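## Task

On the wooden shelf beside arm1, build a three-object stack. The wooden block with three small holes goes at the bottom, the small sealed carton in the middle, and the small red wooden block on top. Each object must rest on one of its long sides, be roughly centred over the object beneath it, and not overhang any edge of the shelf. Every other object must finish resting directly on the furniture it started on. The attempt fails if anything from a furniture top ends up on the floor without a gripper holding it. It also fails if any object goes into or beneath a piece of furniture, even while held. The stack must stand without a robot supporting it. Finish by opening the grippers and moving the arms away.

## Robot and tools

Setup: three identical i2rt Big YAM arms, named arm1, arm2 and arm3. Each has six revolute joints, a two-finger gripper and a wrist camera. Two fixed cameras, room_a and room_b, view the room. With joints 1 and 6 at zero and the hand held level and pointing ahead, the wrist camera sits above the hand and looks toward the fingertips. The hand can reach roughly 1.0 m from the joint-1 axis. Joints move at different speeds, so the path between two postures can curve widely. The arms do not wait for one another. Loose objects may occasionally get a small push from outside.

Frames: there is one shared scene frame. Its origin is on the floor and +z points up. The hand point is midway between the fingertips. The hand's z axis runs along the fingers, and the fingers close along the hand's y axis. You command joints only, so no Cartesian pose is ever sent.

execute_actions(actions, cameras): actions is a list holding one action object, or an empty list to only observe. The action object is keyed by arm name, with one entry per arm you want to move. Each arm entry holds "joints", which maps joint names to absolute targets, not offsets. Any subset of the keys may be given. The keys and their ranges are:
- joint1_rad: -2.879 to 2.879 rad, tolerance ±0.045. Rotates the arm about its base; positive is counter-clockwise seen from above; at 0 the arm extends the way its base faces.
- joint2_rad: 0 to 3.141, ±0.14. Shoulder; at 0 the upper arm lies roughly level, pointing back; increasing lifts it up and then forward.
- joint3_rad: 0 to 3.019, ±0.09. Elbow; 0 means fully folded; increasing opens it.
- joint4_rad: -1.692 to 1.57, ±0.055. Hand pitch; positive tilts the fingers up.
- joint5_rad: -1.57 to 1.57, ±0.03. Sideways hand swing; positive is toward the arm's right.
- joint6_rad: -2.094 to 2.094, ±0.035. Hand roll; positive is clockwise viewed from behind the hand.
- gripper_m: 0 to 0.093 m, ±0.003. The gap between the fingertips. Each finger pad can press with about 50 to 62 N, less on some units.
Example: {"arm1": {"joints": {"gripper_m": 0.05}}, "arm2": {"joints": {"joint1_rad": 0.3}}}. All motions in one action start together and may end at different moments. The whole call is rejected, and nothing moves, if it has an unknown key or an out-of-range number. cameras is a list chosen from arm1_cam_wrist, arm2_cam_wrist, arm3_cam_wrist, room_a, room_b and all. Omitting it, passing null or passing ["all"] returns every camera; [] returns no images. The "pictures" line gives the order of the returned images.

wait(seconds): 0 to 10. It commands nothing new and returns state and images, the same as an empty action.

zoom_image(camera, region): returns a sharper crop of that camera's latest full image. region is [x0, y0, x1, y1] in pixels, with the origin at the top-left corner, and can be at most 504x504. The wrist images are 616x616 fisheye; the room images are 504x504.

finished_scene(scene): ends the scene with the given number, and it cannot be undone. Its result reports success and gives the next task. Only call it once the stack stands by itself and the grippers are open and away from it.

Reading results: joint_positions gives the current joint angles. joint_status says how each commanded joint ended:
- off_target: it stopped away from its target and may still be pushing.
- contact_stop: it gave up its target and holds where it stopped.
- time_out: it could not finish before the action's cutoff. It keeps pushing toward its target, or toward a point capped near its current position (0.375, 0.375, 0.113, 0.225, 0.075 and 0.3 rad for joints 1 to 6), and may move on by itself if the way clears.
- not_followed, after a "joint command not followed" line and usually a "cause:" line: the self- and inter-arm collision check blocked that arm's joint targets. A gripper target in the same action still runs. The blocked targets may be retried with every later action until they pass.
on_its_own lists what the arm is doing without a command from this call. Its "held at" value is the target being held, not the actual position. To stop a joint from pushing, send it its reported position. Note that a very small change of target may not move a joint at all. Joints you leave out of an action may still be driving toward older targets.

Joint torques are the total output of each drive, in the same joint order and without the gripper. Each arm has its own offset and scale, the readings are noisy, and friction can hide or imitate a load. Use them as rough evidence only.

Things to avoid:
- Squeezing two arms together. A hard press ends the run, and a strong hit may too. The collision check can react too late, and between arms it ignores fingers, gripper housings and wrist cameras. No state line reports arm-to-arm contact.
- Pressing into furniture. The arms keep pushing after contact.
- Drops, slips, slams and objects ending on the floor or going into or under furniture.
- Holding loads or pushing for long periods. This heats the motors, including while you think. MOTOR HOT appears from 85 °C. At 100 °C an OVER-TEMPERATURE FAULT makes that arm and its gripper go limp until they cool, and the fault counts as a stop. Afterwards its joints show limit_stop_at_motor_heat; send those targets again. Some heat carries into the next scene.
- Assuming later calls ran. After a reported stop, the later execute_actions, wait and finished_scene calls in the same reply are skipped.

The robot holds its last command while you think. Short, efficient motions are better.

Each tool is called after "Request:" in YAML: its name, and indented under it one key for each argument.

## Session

Request:
execute_actions:
  actions: []

Scene clock: 0.00 s.
Joint torques (N m, as the arm reports them, + toward a larger angle): no reading
arm1.joint_positions: joint1_rad=+0.170 joint2_rad=+0.592 joint3_rad=+1.635 joint4_rad=-1.318 joint5_rad=-0.115 joint6_rad=-0.635 gripper_m=+0.094
arm1.joint_status: not commanded
arm1.hand: x=-1.0397 y=-0.3011 z=+1.4535 quat_wxyz=(-0.303, -0.333, -0.727, +0.519) (m; scene frame)
arm2.joint_positions: joint1_rad=-0.469 joint2_rad=+0.596 joint3_rad=+1.504 joint4_rad=-1.177 joint5_rad=+0.039 joint6_rad=-0.015 gripper_m=+0.094
arm2.joint_status: not commanded
arm2.hand: x=+0.1148 y=-0.1270 z=+1.5472 quat_wxyz=(-0.477, +0.504, -0.617, -0.370) (m; scene frame)
arm3.joint_positions: joint1_rad=-0.164 joint2_rad=+0.381 joint3_rad=+1.541 joint4_rad=-1.211 joint5_rad=+0.024 joint6_rad=-0.157 gripper_m=+0.095
arm3.joint_status: not commanded
arm3.hand: x=+1.0460 y=+0.3958 z=+1.4741 quat_wxyz=(-0.576, -0.296, -0.657, +0.385) (m; scene frame)
pictures: arm1_cam_wrist, arm2_cam_wrist, arm3_cam_wrist, room_a, room_b
Images, in order (width x height): arm1_cam_wrist 616x616, arm2_cam_wrist 616x616, arm3_cam_wrist 616x616, room_a 504x504, room_b 504x504.

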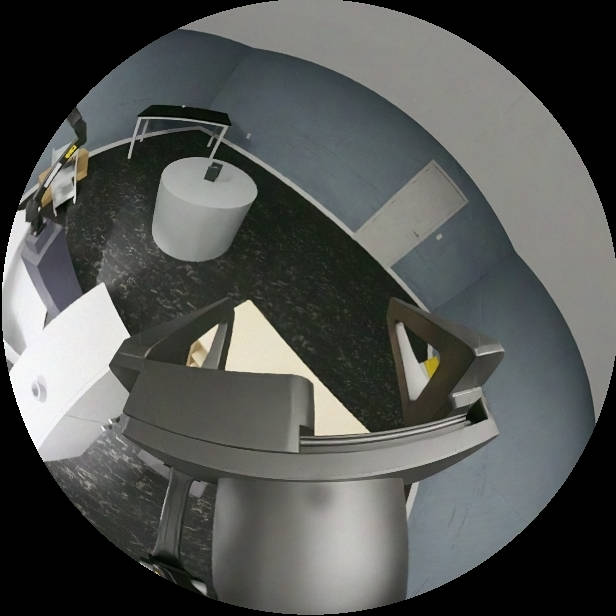

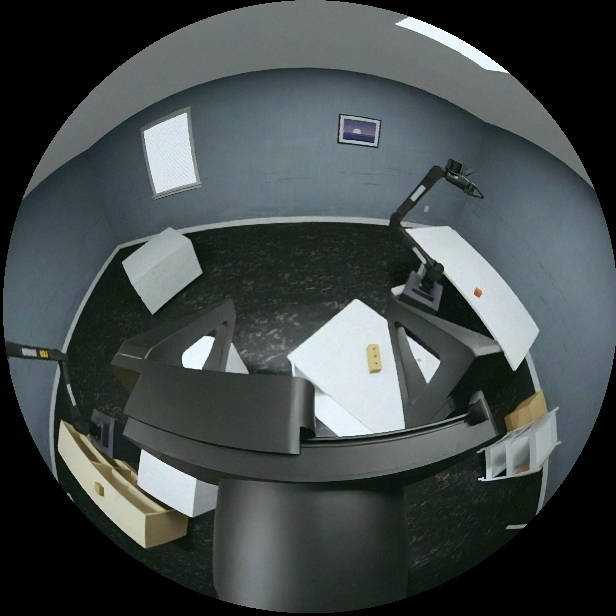

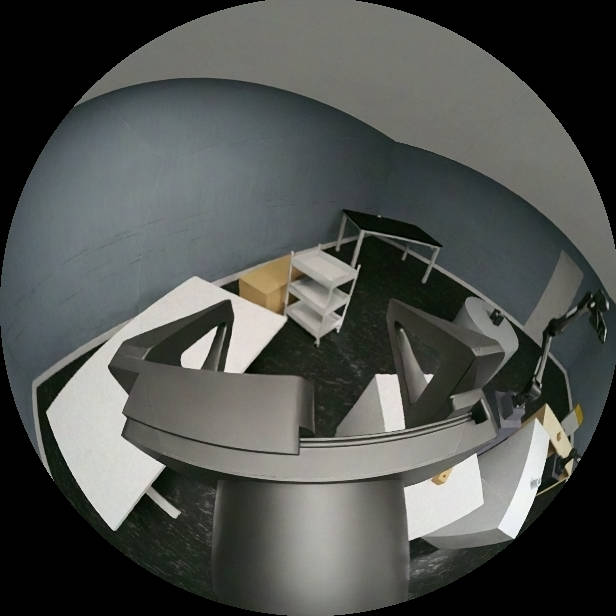

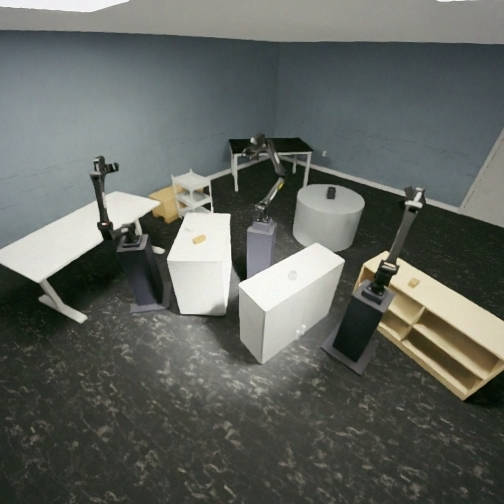

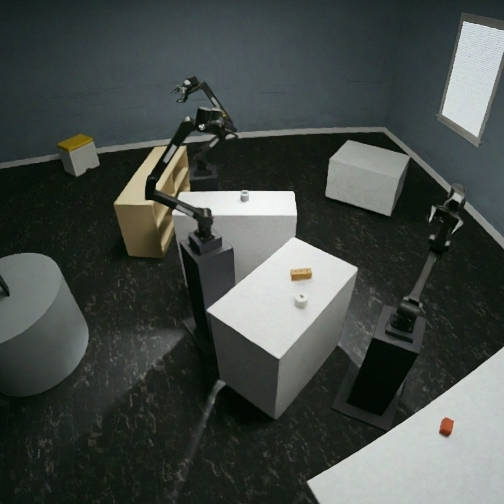

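Request:
execute_actions:
  actions:
    - {"arm1":{"joints":{"joint1_rad":-0.35,"joint2_rad":1.59,"joint3_rad":1.19,"joint4_rad":-1.14,"joint5_rad":0,"joint6_rad":0}},"arm2":{"joints":{"joint1_rad":-0.97,"joint2_rad":1.96,"joint3_rad":1.70,"joint4_rad":-1.27,"joint5_rad":0,"joint6_rad":0}},"arm3":{"joints":{"joint1_rad":0.68,"joint2_rad":1.72,"joint3_rad":1.47,"joint4_rad":-1.30,"joint5_rad":0,"joint6_rad":0}}}

Scene clock: 21.53 s.
Joint torques (N m, as the arm reports them, + toward a larger angle): arm1=[ 0.23 -9.97 12.1   0.59  0.07  0.04] | arm2=[  0.19 -18.25   8.2   -0.38  -0.01   0.19] | arm3=[ -0.89 -16.99  10.63  -0.48   0.12   0.11]
arm1.joint_positions: joint1_rad=-0.355 joint2_rad=+1.574 joint3_rad=+1.168 joint4_rad=-1.144 joint5_rad=-0.001 joint6_rad=-0.008 gripper_m=+0.094
arm1.joint_status: all done
arm1.hand: x=-1.2928 y=-0.5056 z=+0.9051 quat_wxyz=(+0.001, -0.869, -0.495, +0.012) (m; scene frame)
arm2.joint_positions: joint1_rad=-0.971 joint2_rad=+1.976 joint3_rad=+1.687 joint4_rad=-1.256 joint5_rad=+0.001 joint6_rad=-0.009 gripper_m=+0.094
arm2.joint_status: all done
arm2.hand: x=+0.4511 y=+0.1243 z=+1.0070 quat_wxyz=(-0.010, +0.431, -0.902, -0.003) (m; scene frame)
arm3.joint_positions: joint1_rad=+0.688 joint2_rad=+1.724 joint3_rad=+1.464 joint4_rad=-1.290 joint5_rad=+0.000 joint6_rad=-0.011 gripper_m=+0.095
arm3.joint_status: all done
arm3.hand: x=+1.5144 y=+0.3984 z=+0.9527 quat_wxyz=(-0.011, -0.062, -0.998, +0.008) (m; scene frame)
pictures: arm1_cam_wrist, arm2_cam_wrist, arm3_cam_wrist, room_a, room_b
Images, in order (width x height): arm1_cam_wrist 616x616, arm2_cam_wrist 616x616, arm3_cam_wrist 616x616, room_a 504x504, room_b 504x504.

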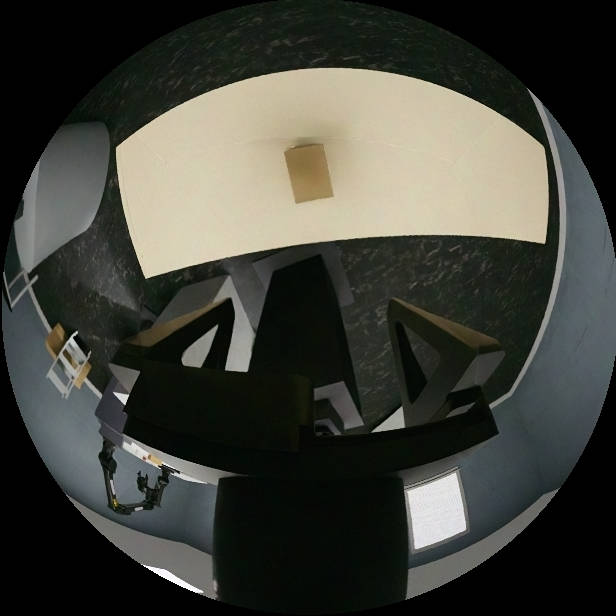

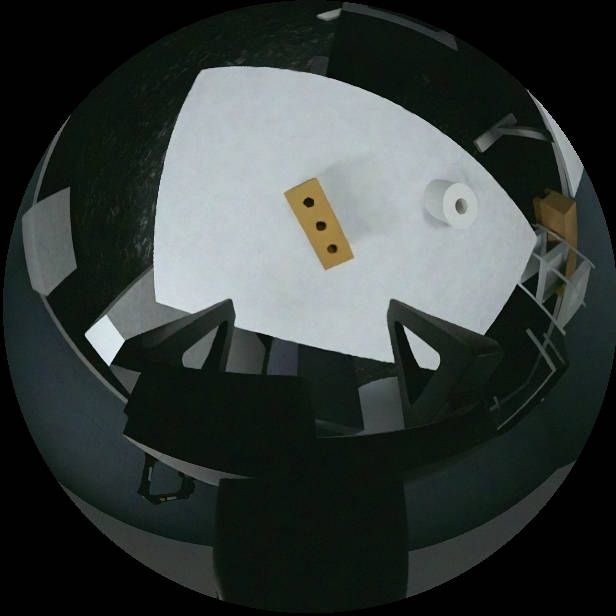

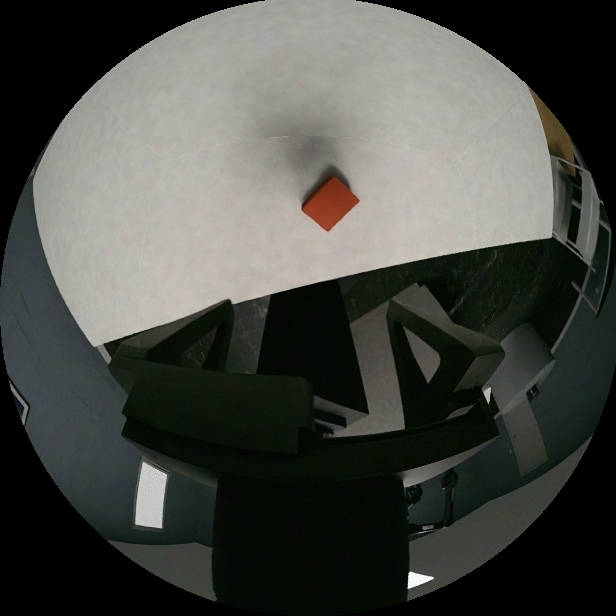

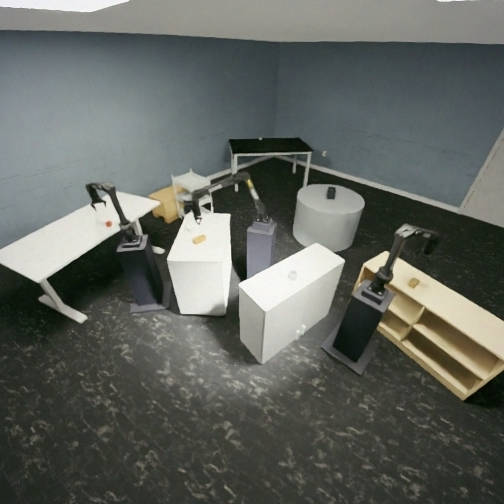

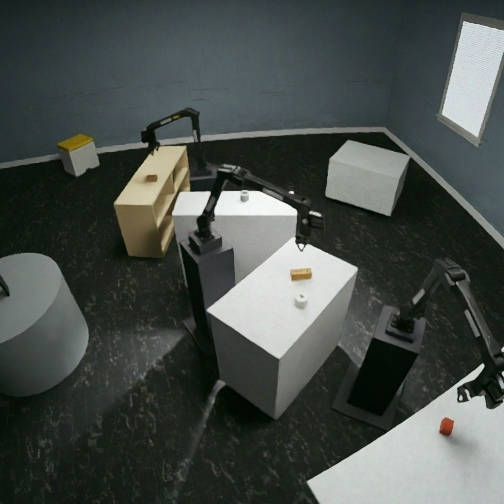

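Request:
zoom_image:
  camera: "arm3_cam_wrist"
  region: [270, 150, 390, 270]

Request:
zoom_image:
  camera: "arm2_cam_wrist"
  region: [260, 165, 380, 285]

Request:
zoom_image:
  camera: "room_b"
  region: [260, 240, 504, 470]

Region (270, 150, 390, 270) of arm3_cam_wrist's 616x616 image, scaled by 4.200, with more detail than that image has.

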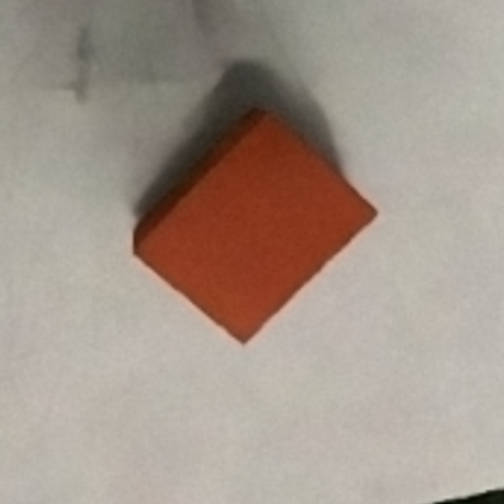

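Region (260, 165, 380, 285) of arm2_cam_wrist's 616x616 image, scaled by 4.200, with more detail than that image has.

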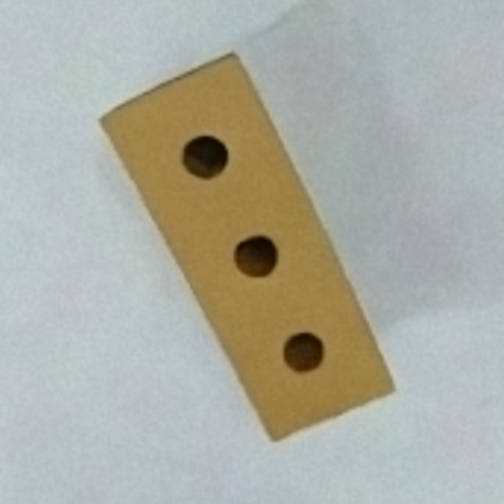

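Region (260, 240, 504, 470) of room_b's 504x504 image, scaled by 2.066, with more detail than that image has; it fills the top 475 rows of this view, and the rest is white.

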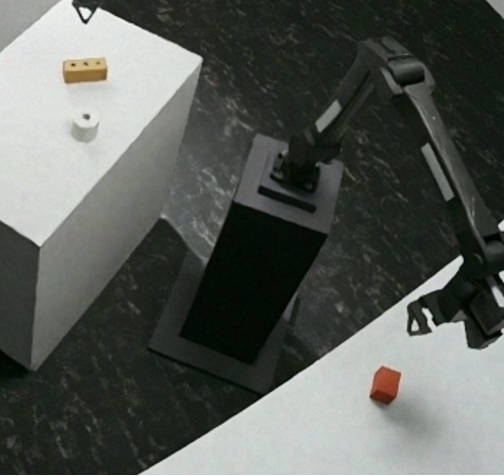

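Request:
execute_actions:
  actions:
    - {"arm1":{"joints":{"joint1_rad":1.8,"joint2_rad":1.2,"joint3_rad":1.3,"joint4_rad":-1.6}},"arm2":{"joints":{"joint1_rad":-1.003,"joint2_rad":2.105,"joint3_rad":1.63,"joint4_rad":-1.065,"joint6_rad":-0.47}},"arm3":{"joints":{"joint1_rad":0.638,"joint2_rad":1.885,"joint3_rad":1.43,"joint4_rad":-1.09,"joint6_rad":0.73}}}
  cameras: ["arm1_cam_wrist","arm2_cam_wrist","arm3_cam_wrist"]

Scene clock: 57.87 s.
Joint torques (N m, as the arm reports them, + toward a larger angle): arm1=[ 0.3  -6.56 12.57 -0.04  0.02  0.02] | arm2=[ -0.45 -19.28   6.66   0.9   -0.04  -0.05] | arm3=[ -0.33 -20.09   9.64   0.19   0.18   0.11]
arm1.joint_positions: joint1_rad=+1.799 joint2_rad=+1.204 joint3_rad=+1.282 joint4_rad=-1.586 joint5_rad=+0.000 joint6_rad=-0.006 gripper_m=+0.094
arm1.joint_status: all done
arm1.hand: x=-0.7145 y=-0.1110 z=+1.0827 quat_wxyz=(-0.026, +0.023, -0.999, -0.005) (m; scene frame)
arm2.joint_positions: joint1_rad=-1.003 joint2_rad=+2.127 joint3_rad=+1.626 joint4_rad=-1.082 joint5_rad=+0.001 joint6_rad=-0.461 gripper_m=+0.094
arm2.joint_status: all done
arm2.hand: x=+0.4694 y=+0.1154 z=+0.8967 quat_wxyz=(+0.008, +0.610, -0.792, +0.003) (m; scene frame)
arm3.joint_positions: joint1_rad=+0.639 joint2_rad=+1.906 joint3_rad=+1.426 joint4_rad=-1.102 joint5_rad=+0.000 joint6_rad=+0.718 gripper_m=+0.095
arm3.joint_status: all done
arm3.hand: x=+1.5353 y=+0.3670 z=+0.8461 quat_wxyz=(+0.002, -0.436, -0.900, +0.008) (m; scene frame)
pictures: arm1_cam_wrist, arm2_cam_wrist, arm3_cam_wrist
Images, in order (width x height): arm1_cam_wrist 616x616, arm2_cam_wrist 616x616, arm3_cam_wrist 616x616.

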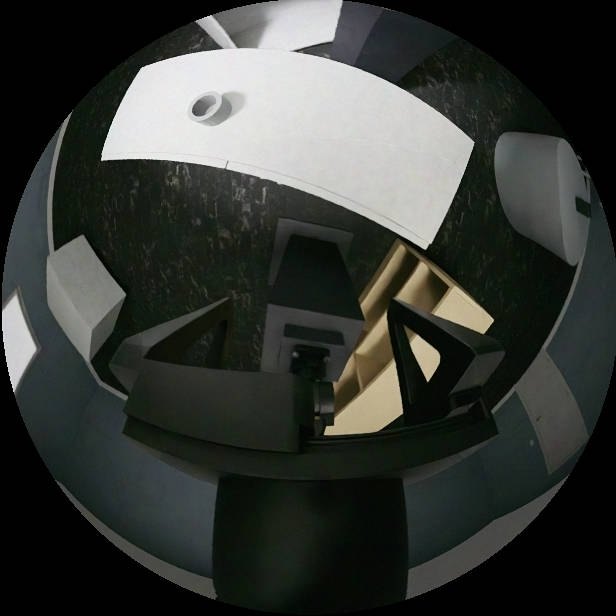

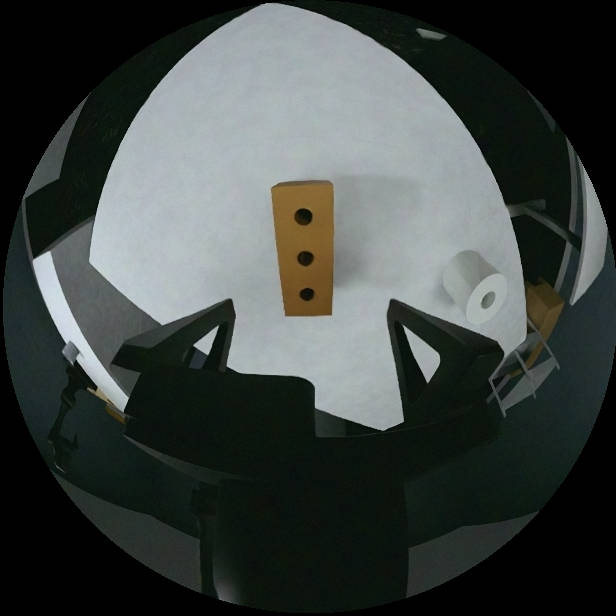

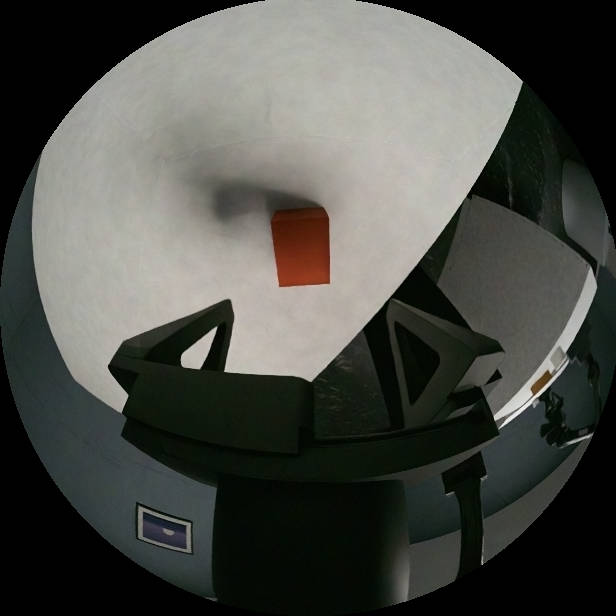

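Request:
execute_actions:
  actions:
    - {"arm1":{"joints":{"joint1_rad":0.9}},"arm2":{"joints":{"joint2_rad":2.215,"joint3_rad":1.58,"joint4_rad":-0.897,"joint6_rad":-0.51}},"arm3":{"joints":{"joint1_rad":0.657,"joint2_rad":2.003,"joint3_rad":1.373,"joint4_rad":-0.914,"joint6_rad":0.665}}}
  cameras: ["arm2_cam_wrist","arm3_cam_wrist"]

Scene clock: 87.87 s.
Joint torques (N m, as the arm reports them, + toward a larger angle): arm1=[-0.37 -6.63 12.54 -0.04  0.02  0.02] | arm2=[ -0.31 -19.17   5.69   1.09  -0.05  -0.04] | arm3=[  0.68 -20.     8.37   0.18   0.18  -0.14]
arm1.joint_positions: joint1_rad=+0.902 joint2_rad=+1.204 joint3_rad=+1.282 joint4_rad=-1.586 joint5_rad=+0.000 joint6_rad=-0.006 gripper_m=+0.094
arm1.joint_status: all done
arm1.hand: x=-0.8337 y=-0.3858 z=+1.0816 quat_wxyz=(-0.022, -0.412, -0.911, +0.011) (m; scene frame)
arm2.joint_positions: joint1_rad=-1.003 joint2_rad=+2.223 joint3_rad=+1.581 joint4_rad=-0.913 joint5_rad=+0.001 joint6_rad=-0.501 gripper_m=+0.094
arm2.joint_status: all done
arm2.hand: x=+0.4717 y=+0.1179 z=+0.8256 quat_wxyz=(-0.005, +0.626, -0.780, +0.000) (m; scene frame)
arm3.joint_positions: joint1_rad=+0.646 joint2_rad=+2.013 joint3_rad=+1.373 joint4_rad=-0.925 joint5_rad=+0.000 joint6_rad=+0.676 gripper_m=+0.095
arm3.joint_status: all done
arm3.hand: x=+1.5423 y=+0.3683 z=+0.7725 quat_wxyz=(-0.006, -0.414, -0.910, +0.006) (m; scene frame)
pictures: arm2_cam_wrist, arm3_cam_wrist
Images, in order (width x height): arm2_cam_wrist 616x616, arm3_cam_wrist 616x616.

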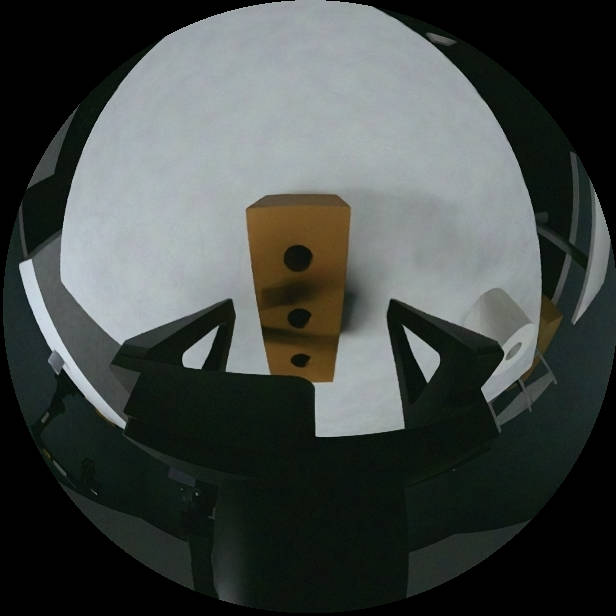

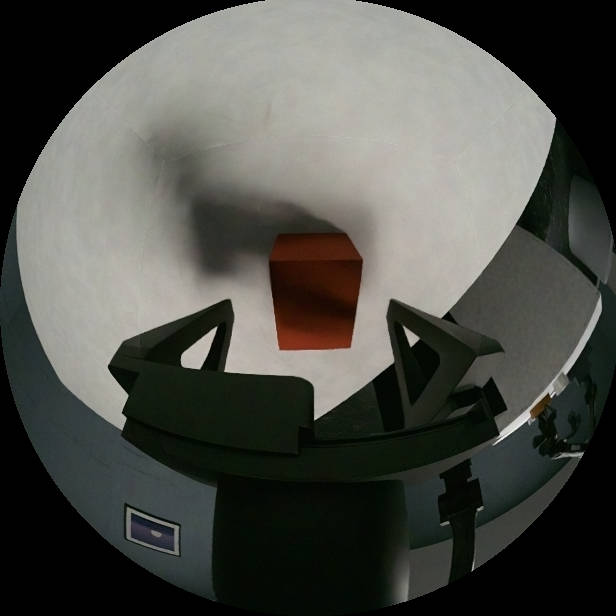

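Request:
execute_actions:
  actions:
    - {"arm2":{"joints":{"joint3_rad":1.528,"joint4_rad":-0.85}},"arm3":{"joints":{"joint1_rad":0.668,"joint3_rad":1.303,"joint4_rad":-0.833}}}
  cameras: ["arm2_cam_wrist","arm3_cam_wrist"]

Request:
execute_actions:
  actions:
    - {"arm2":{"joints":{"gripper_m":0.02}},"arm3":{"joints":{"gripper_m":0.02}}}
  cameras: ["arm2_cam_wrist","arm3_cam_wrist"]

Scene clock: 101.27 s.
Joint torques (N m, as the arm reports them, + toward a larger angle): arm1=[-0.18 -6.66 12.55 -0.05  0.02  0.02] | arm2=[ -0.03 -18.17   5.38   1.07  -0.07   0.02] | arm3=[  0.49 -19.23   7.76   0.28   0.18  -0.14]
arm1.joint_positions: joint1_rad=+0.902 joint2_rad=+1.204 joint3_rad=+1.282 joint4_rad=-1.586 joint5_rad=+0.000 joint6_rad=-0.006 gripper_m=+0.094
arm1.joint_status: not commanded
arm1.hand: x=-0.8337 y=-0.3858 z=+1.0816 quat_wxyz=(-0.022, -0.412, -0.911, +0.011) (m; scene frame)
arm2.joint_positions: joint1_rad=-1.003 joint2_rad=+2.223 joint3_rad=+1.531 joint4_rad=-0.867 joint5_rad=+0.001 joint6_rad=-0.501 gripper_m=+0.094
arm2.joint_status: all done
arm2.hand: x=+0.4634 y=+0.1084 z=+0.8107 quat_wxyz=(-0.003, +0.626, -0.780, +0.001) (m; scene frame)
arm3.joint_positions: joint1_rad=+0.659 joint2_rad=+2.012 joint3_rad=+1.305 joint4_rad=-0.846 joint5_rad=+0.000 joint6_rad=+0.676 gripper_m=+0.095
arm3.joint_status: all done
arm3.hand: x=+1.5304 y=+0.3773 z=+0.7524 quat_wxyz=(-0.012, -0.408, -0.913, +0.005) (m; scene frame)
pictures: arm2_cam_wrist, arm3_cam_wrist
Images, in order (width x height): arm2_cam_wrist 616x616, arm3_cam_wrist 616x616.

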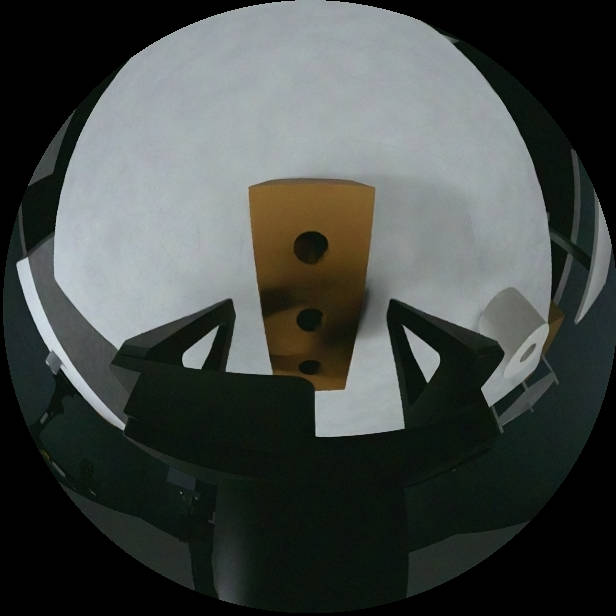

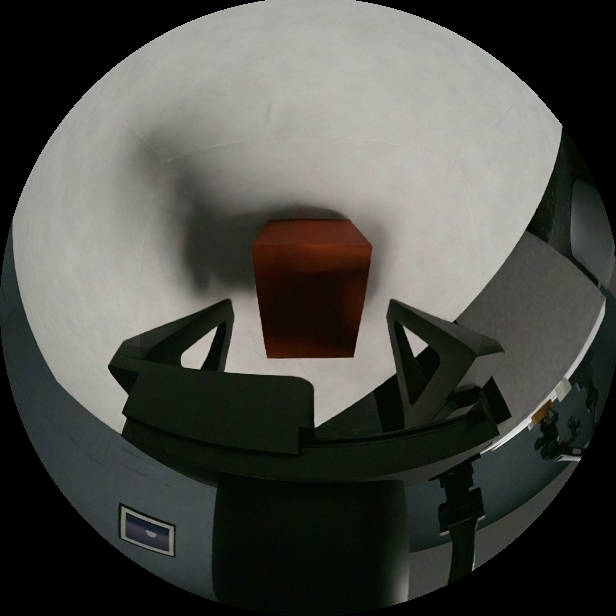

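Scene clock: 101.93 s.
Joint torques (N m, as the arm reports them, + toward a larger angle): arm1=[-0.19 -6.65 12.54 -0.05  0.02  0.02] | arm2=[ -0.58 -18.94   5.44   0.98  -0.06  -0.02] | arm3=[  0.5  -19.38   7.81   0.27   0.19  -0.13]
arm1.joint_positions: joint1_rad=+0.902 joint2_rad=+1.204 joint3_rad=+1.282 joint4_rad=-1.586 joint5_rad=+0.000 joint6_rad=-0.006 gripper_m=+0.094
arm1.joint_status: not commanded
arm1.hand: x=-0.8337 y=-0.3858 z=+1.0816 quat_wxyz=(-0.022, -0.412, -0.911, +0.011) (m; scene frame)
arm2.joint_positions: joint1_rad=-1.003 joint2_rad=+2.223 joint3_rad=+1.531 joint4_rad=-0.867 joint5_rad=+0.001 joint6_rad=-0.502 gripper_m=+0.045
arm2.joint_status: gripper_m off_target (ended at +0.045, target +0.020)
arm2.hand: x=+0.4635 y=+0.1085 z=+0.8107 quat_wxyz=(-0.004, +0.626, -0.780, +0.001) (m; scene frame)
arm3.joint_positions: joint1_rad=+0.659 joint2_rad=+2.012 joint3_rad=+1.305 joint4_rad=-0.845 joint5_rad=+0.000 joint6_rad=+0.676 gripper_m=+0.045
arm3.joint_status: gripper_m off_target (ended at +0.045, target +0.020)
arm3.hand: x=+1.5305 y=+0.3773 z=+0.7524 quat_wxyz=(-0.012, -0.408, -0.913, +0.004) (m; scene frame)
pictures: arm2_cam_wrist, arm3_cam_wrist
Images, in order (width x height): arm2_cam_wrist 616x616, arm3_cam_wrist 616x616.

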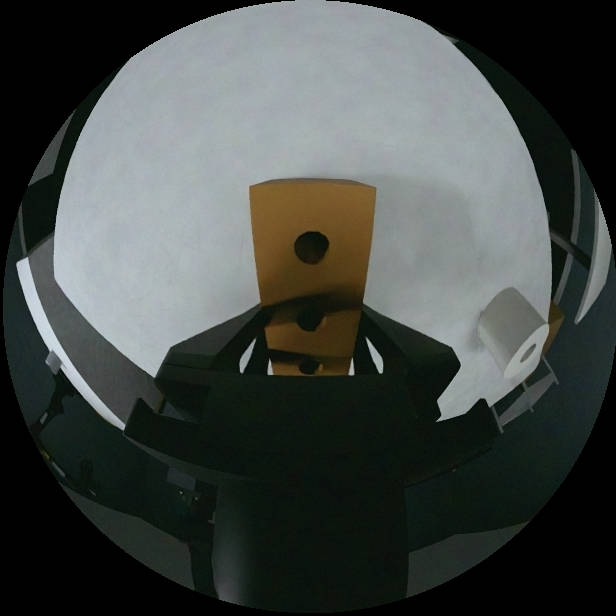

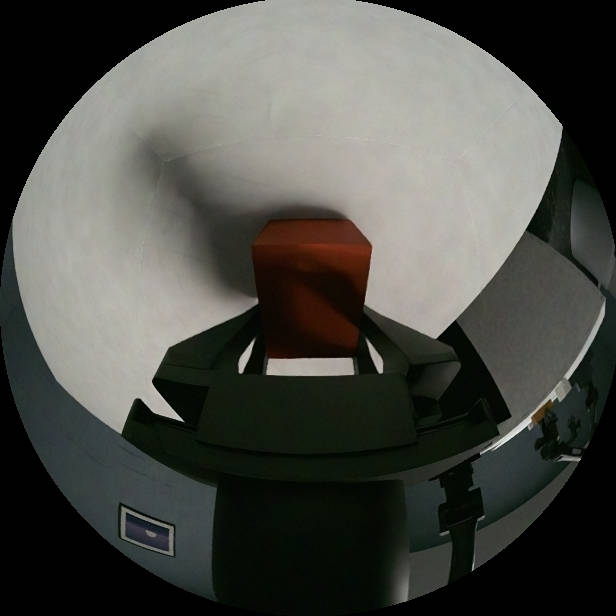

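Request:
execute_actions:
  actions:
    - {"arm2":{"joints":{"joint1_rad":1.083,"joint2_rad":1.95,"joint3_rad":1.56,"joint4_rad":-1.17,"joint6_rad":0}},"arm3":{"joints":{"joint1_rad":-1.71,"joint2_rad":1.75,"joint3_rad":1.82,"joint4_rad":-1.6,"joint6_rad":0}}}
  cameras: ["arm2_cam_wrist","arm3_cam_wrist","room_a"]

Scene clock: 120.63 s.
Joint torques (N m, as the arm reports them, + toward a larger angle): arm1=[-0.19 -6.66 12.54 -0.04  0.01  0.02] | arm2=[ -0.96 -17.01   7.87  -0.43   0.05   0.17] | arm3=[  1.02 -19.58  12.03  -0.47   0.03  -0.14]
arm1.joint_positions: joint1_rad=+0.902 joint2_rad=+1.204 joint3_rad=+1.282 joint4_rad=-1.586 joint5_rad=+0.000 joint6_rad=-0.006 gripper_m=+0.094
arm1.joint_status: not commanded
arm1.hand: x=-0.8337 y=-0.3858 z=+1.0816 quat_wxyz=(-0.022, -0.412, -0.911, +0.011) (m; scene frame)
arm2.joint_positions: joint1_rad=+1.086 joint2_rad=+1.966 joint3_rad=+1.545 joint4_rad=-1.156 joint5_rad=-0.002 joint6_rad=-0.009 gripper_m=+0.045
arm2.joint_status: all done
arm2.hand: x=-0.4999 y=-0.2282 z=+0.9662 quat_wxyz=(+0.004, +0.995, -0.096, +0.002) (m; scene frame)
arm3.joint_positions: joint1_rad=-1.718 joint2_rad=+1.773 joint3_rad=+1.803 joint4_rad=-1.590 joint5_rad=+0.002 joint6_rad=+0.012 gripper_m=+0.045
arm3.joint_status: all done
arm3.hand: x=+0.5445 y=+0.1615 z=+1.0590 quat_wxyz=(-0.007, -0.957, -0.290, +0.007) (m; scene frame)
pictures: arm2_cam_wrist, arm3_cam_wrist, room_a
Images, in order (width x height): arm2_cam_wrist 616x616, arm3_cam_wrist 616x616, room_a 504x504.

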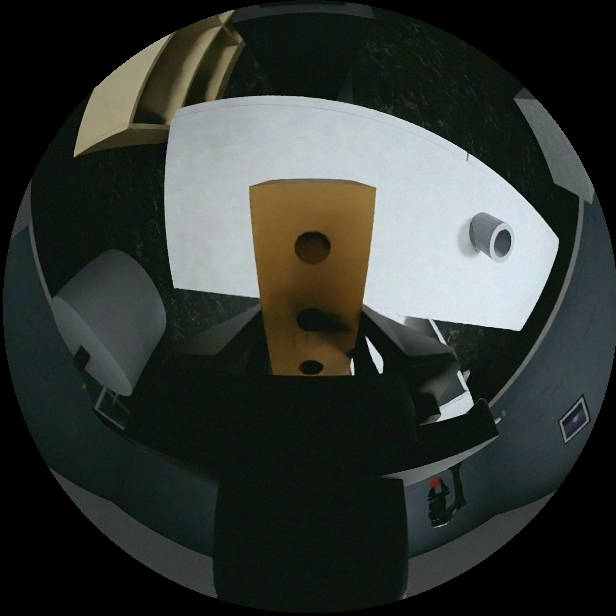

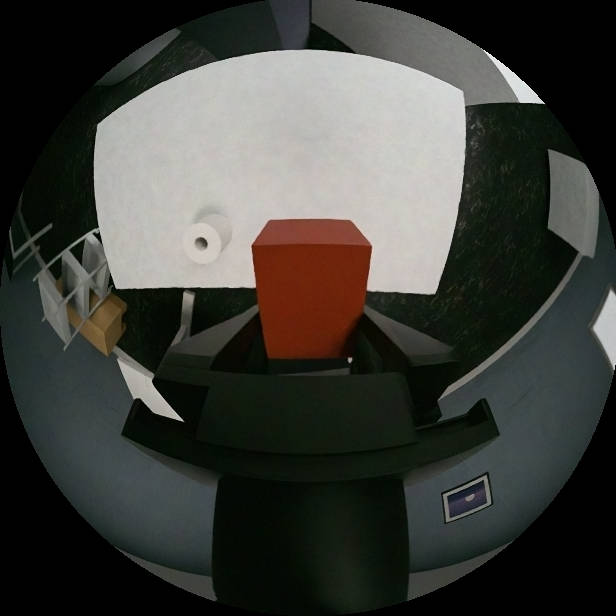

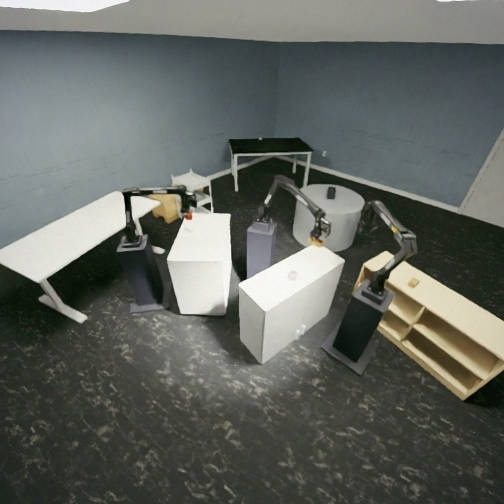

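Request:
execute_actions:
  actions:
    - {"arm2":{"joints":{"joint2_rad":2.185,"joint4_rad":-0.90}},"arm3":{"joints":{"joint2_rad":2.125,"joint4_rad":-1.212}}}
  cameras: ["arm2_cam_wrist","arm3_cam_wrist"]

Scene clock: 133.07 s.
Joint torques (N m, as the arm reports them, + toward a larger angle): arm1=[-0.21 -6.63 12.55 -0.06  0.01  0.02] | arm2=[ -0.47 -20.58   6.89   0.99   0.1    0.19] | arm3=[  0.94 -24.36  11.42   0.24   0.04  -0.14]
arm1.joint_positions: joint1_rad=+0.902 joint2_rad=+1.204 joint3_rad=+1.282 joint4_rad=-1.586 joint5_rad=+0.000 joint6_rad=-0.006 gripper_m=+0.094
arm1.joint_status: not commanded
arm1.hand: x=-0.8337 y=-0.3858 z=+1.0816 quat_wxyz=(-0.022, -0.412, -0.911, +0.011) (m; scene frame)
arm2.joint_positions: joint1_rad=+1.086 joint2_rad=+2.226 joint3_rad=+1.545 joint4_rad=-0.916 joint5_rad=-0.002 joint6_rad=-0.009 gripper_m=+0.045
arm2.joint_status: all done
arm2.hand: x=-0.5190 y=-0.2252 z=+0.8171 quat_wxyz=(+0.005, +0.995, -0.096, +0.012) (m; scene frame)
arm3.joint_positions: joint1_rad=-1.718 joint2_rad=+2.151 joint3_rad=+1.803 joint4_rad=-1.224 joint5_rad=+0.002 joint6_rad=+0.011 gripper_m=+0.045
arm3.joint_status: all done
arm3.hand: x=+0.4652 y=+0.1040 z=+0.8404 quat_wxyz=(-0.006, -0.957, -0.290, +0.002) (m; scene frame)
pictures: arm2_cam_wrist, arm3_cam_wrist
Images, in order (width x height): arm2_cam_wrist 616x616, arm3_cam_wrist 616x616.

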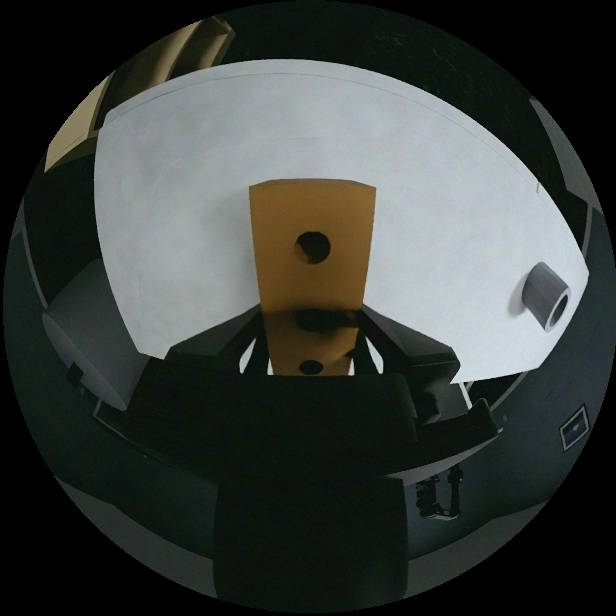

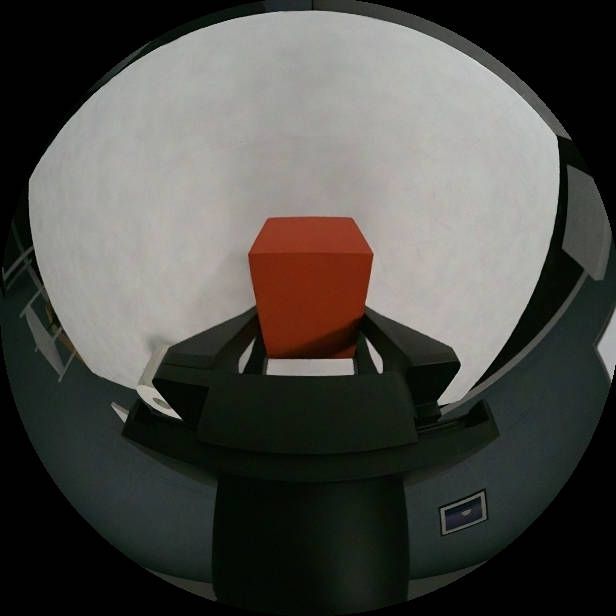

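Request:
execute_actions:
  actions:
    - {"arm2":{"joints":{"joint2_rad":2.27,"joint4_rad":-0.845}},"arm3":{"joints":{"joint2_rad":2.195}}}
  cameras: ["arm2_cam_wrist","arm3_cam_wrist"]

Scene clock: 148.87 s.
Joint torques (N m, as the arm reports them, + toward a larger angle): arm1=[-0.15 -6.63 12.55 -0.04  0.02  0.02] | arm2=[ -0.07 -17.94   6.47   0.76   0.07   0.19] | arm3=[  0.86 -22.08  11.15   0.14   0.04  -0.14]
arm1.joint_positions: joint1_rad=+0.902 joint2_rad=+1.204 joint3_rad=+1.282 joint4_rad=-1.586 joint5_rad=+0.000 joint6_rad=-0.006 gripper_m=+0.094
arm1.joint_status: not commanded
arm1.hand: x=-0.8337 y=-0.3858 z=+1.0816 quat_wxyz=(-0.022, -0.412, -0.911, +0.011) (m; scene frame)
arm2.joint_positions: joint1_rad=+1.086 joint2_rad=+2.268 joint3_rad=+1.545 joint4_rad=-0.858 joint5_rad=-0.001 joint6_rad=-0.008 gripper_m=+0.045
arm2.joint_status: all done
arm2.hand: x=-0.5232 y=-0.2244 z=+0.7926 quat_wxyz=(+0.004, +0.995, -0.096, +0.004) (m; scene frame)
arm3.joint_positions: joint1_rad=-1.718 joint2_rad=+2.192 joint3_rad=+1.803 joint4_rad=-1.223 joint5_rad=+0.002 joint6_rad=+0.011 gripper_m=+0.045
arm3.joint_status: all done
arm3.hand: x=+0.4686 y=+0.1060 z=+0.8150 quat_wxyz=(+0.000, -0.957, -0.290, -0.017) (m; scene frame)
pictures: arm2_cam_wrist, arm3_cam_wrist
Images, in order (width x height): arm2_cam_wrist 616x616, arm3_cam_wrist 616x616.

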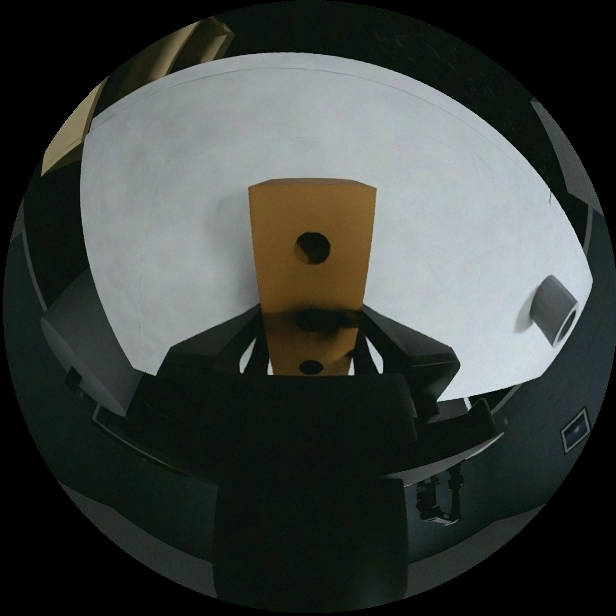

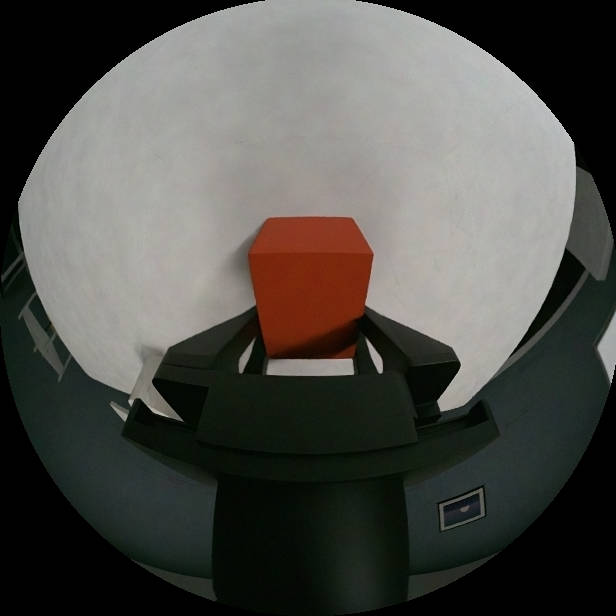

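Request:
execute_actions:
  actions:
    - {"arm2":{"joints":{"joint2_rad":2.255,"gripper_m":0.093}},"arm3":{"joints":{"joint2_rad":2.18,"gripper_m":0.093}}}
  cameras: ["arm2_cam_wrist","arm3_cam_wrist"]

Request:
execute_actions:
  actions:
    - {"arm2":{"joints":{"joint2_rad":1.9,"joint4_rad":-1.2}},"arm3":{"joints":{"joint2_rad":1.7,"joint4_rad":-1.6}}}
  cameras: ["arm2_cam_wrist","arm3_cam_wrist","room_a"]

Scene clock: 157.00 s.
Joint torques (N m, as the arm reports them, + toward a larger angle): arm1=[-0.18 -6.67 12.54 -0.04  0.02  0.02] | arm2=[ -0.58 -19.39   6.53   0.9    0.02   0.15] | arm3=[  0.98 -23.26  11.12   0.14   0.04  -0.14]
arm1.joint_positions: joint1_rad=+0.902 joint2_rad=+1.204 joint3_rad=+1.282 joint4_rad=-1.586 joint5_rad=+0.000 joint6_rad=-0.006 gripper_m=+0.094
arm1.joint_status: not commanded
arm1.hand: x=-0.8337 y=-0.3858 z=+1.0816 quat_wxyz=(-0.022, -0.412, -0.911, +0.011) (m; scene frame)
arm2.joint_positions: joint1_rad=+1.086 joint2_rad=+2.268 joint3_rad=+1.545 joint4_rad=-0.858 joint5_rad=-0.001 joint6_rad=-0.008 gripper_m=+0.093
arm2.joint_status: all done
arm2.hand: x=-0.5232 y=-0.2244 z=+0.7926 quat_wxyz=(+0.004, +0.995, -0.096, +0.004) (m; scene frame)
arm3.joint_positions: joint1_rad=-1.718 joint2_rad=+2.192 joint3_rad=+1.803 joint4_rad=-1.223 joint5_rad=+0.002 joint6_rad=+0.011 gripper_m=+0.093
arm3.joint_status: all done
arm3.hand: x=+0.4686 y=+0.1060 z=+0.8150 quat_wxyz=(+0.000, -0.957, -0.290, -0.017) (m; scene frame)
pictures: arm2_cam_wrist, arm3_cam_wrist
Images, in order (width x height): arm2_cam_wrist 616x616, arm3_cam_wrist 616x616.

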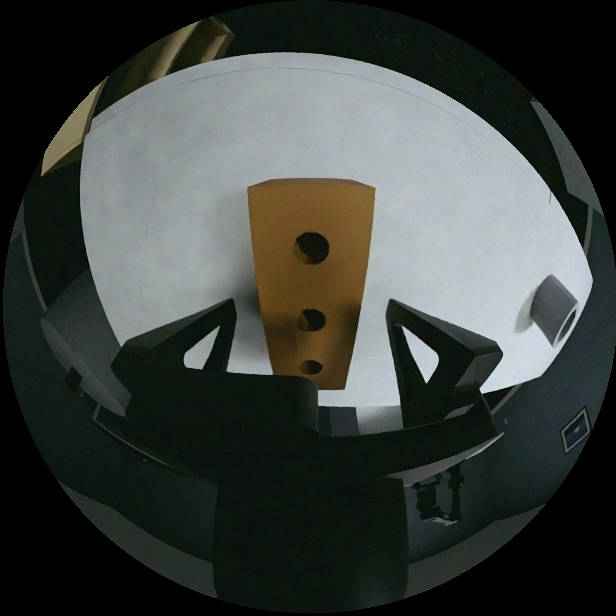

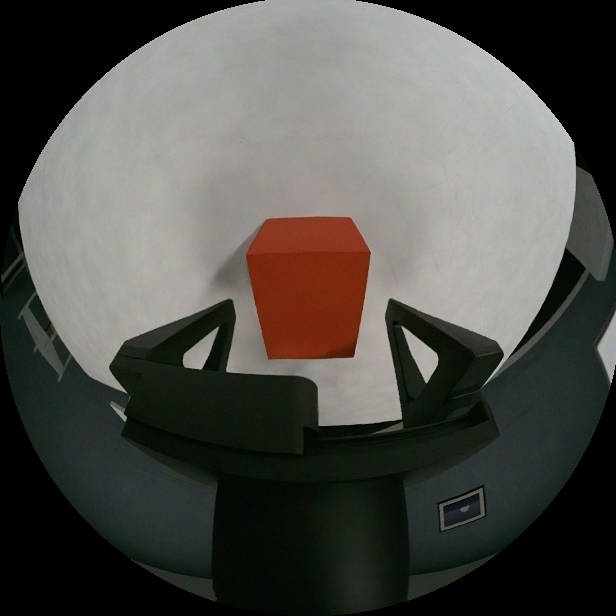

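Scene clock: 158.67 s.
Joint torques (N m, as the arm reports them, + toward a larger angle): arm1=[-0.2  -6.67 12.54 -0.04  0.02  0.02] | arm2=[ -0.48 -15.63   7.94  -0.38   0.07   0.19] | arm3=[  0.92 -17.62  12.12  -0.28   0.04  -0.14]
arm1.joint_positions: joint1_rad=+0.902 joint2_rad=+1.204 joint3_rad=+1.282 joint4_rad=-1.586 joint5_rad=+0.000 joint6_rad=-0.006 gripper_m=+0.094
arm1.joint_status: not commanded
arm1.hand: x=-0.8337 y=-0.3858 z=+1.0816 quat_wxyz=(-0.022, -0.412, -0.911, +0.011) (m; scene frame)
arm2.joint_positions: joint1_rad=+1.086 joint2_rad=+1.899 joint3_rad=+1.545 joint4_rad=-1.185 joint5_rad=-0.001 joint6_rad=-0.008 gripper_m=+0.093
arm2.joint_status: all done
arm2.hand: x=-0.4966 y=-0.2286 z=+1.0031 quat_wxyz=(+0.002, +0.995, -0.096, -0.017) (m; scene frame)
arm3.joint_positions: joint1_rad=-1.718 joint2_rad=+1.709 joint3_rad=+1.803 joint4_rad=-1.593 joint5_rad=+0.002 joint6_rad=+0.011 gripper_m=+0.093
arm3.joint_status: all done
arm3.hand: x=+0.5525 y=+0.1673 z=+1.0924 quat_wxyz=(-0.017, -0.956, -0.290, +0.037) (m; scene frame)
pictures: arm2_cam_wrist, arm3_cam_wrist, room_a
Images, in order (width x height): arm2_cam_wrist 616x616, arm3_cam_wrist 616x616, room_a 504x504.

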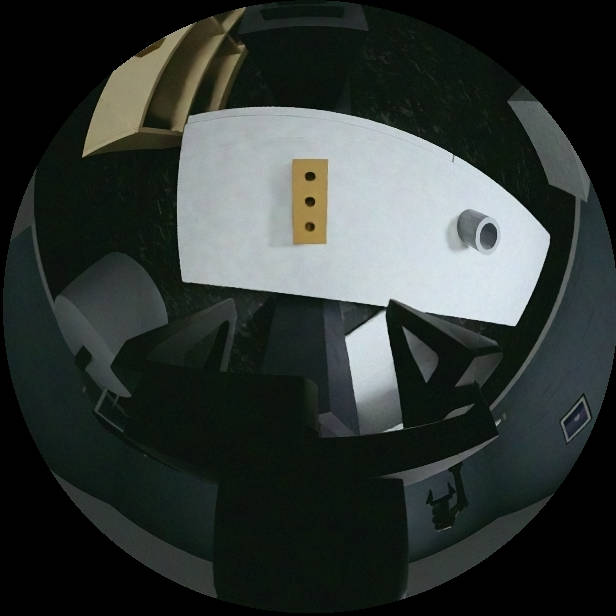

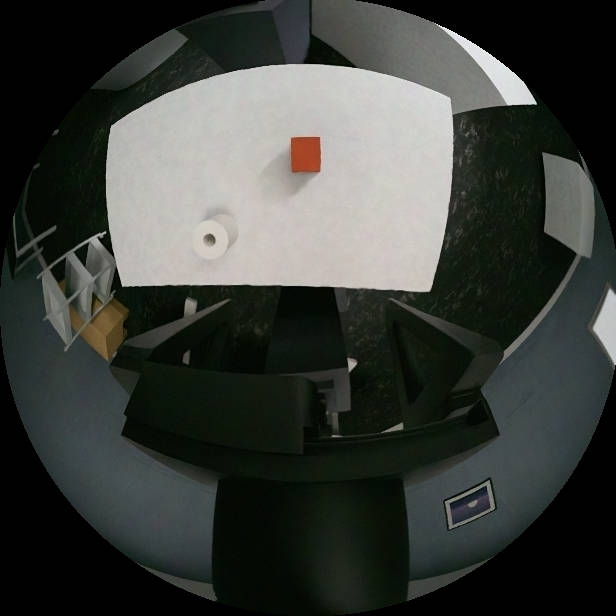

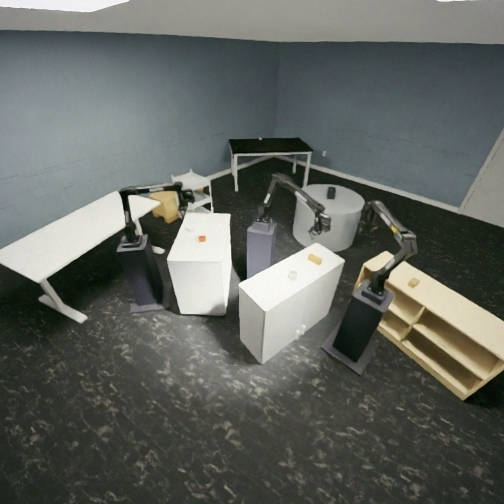

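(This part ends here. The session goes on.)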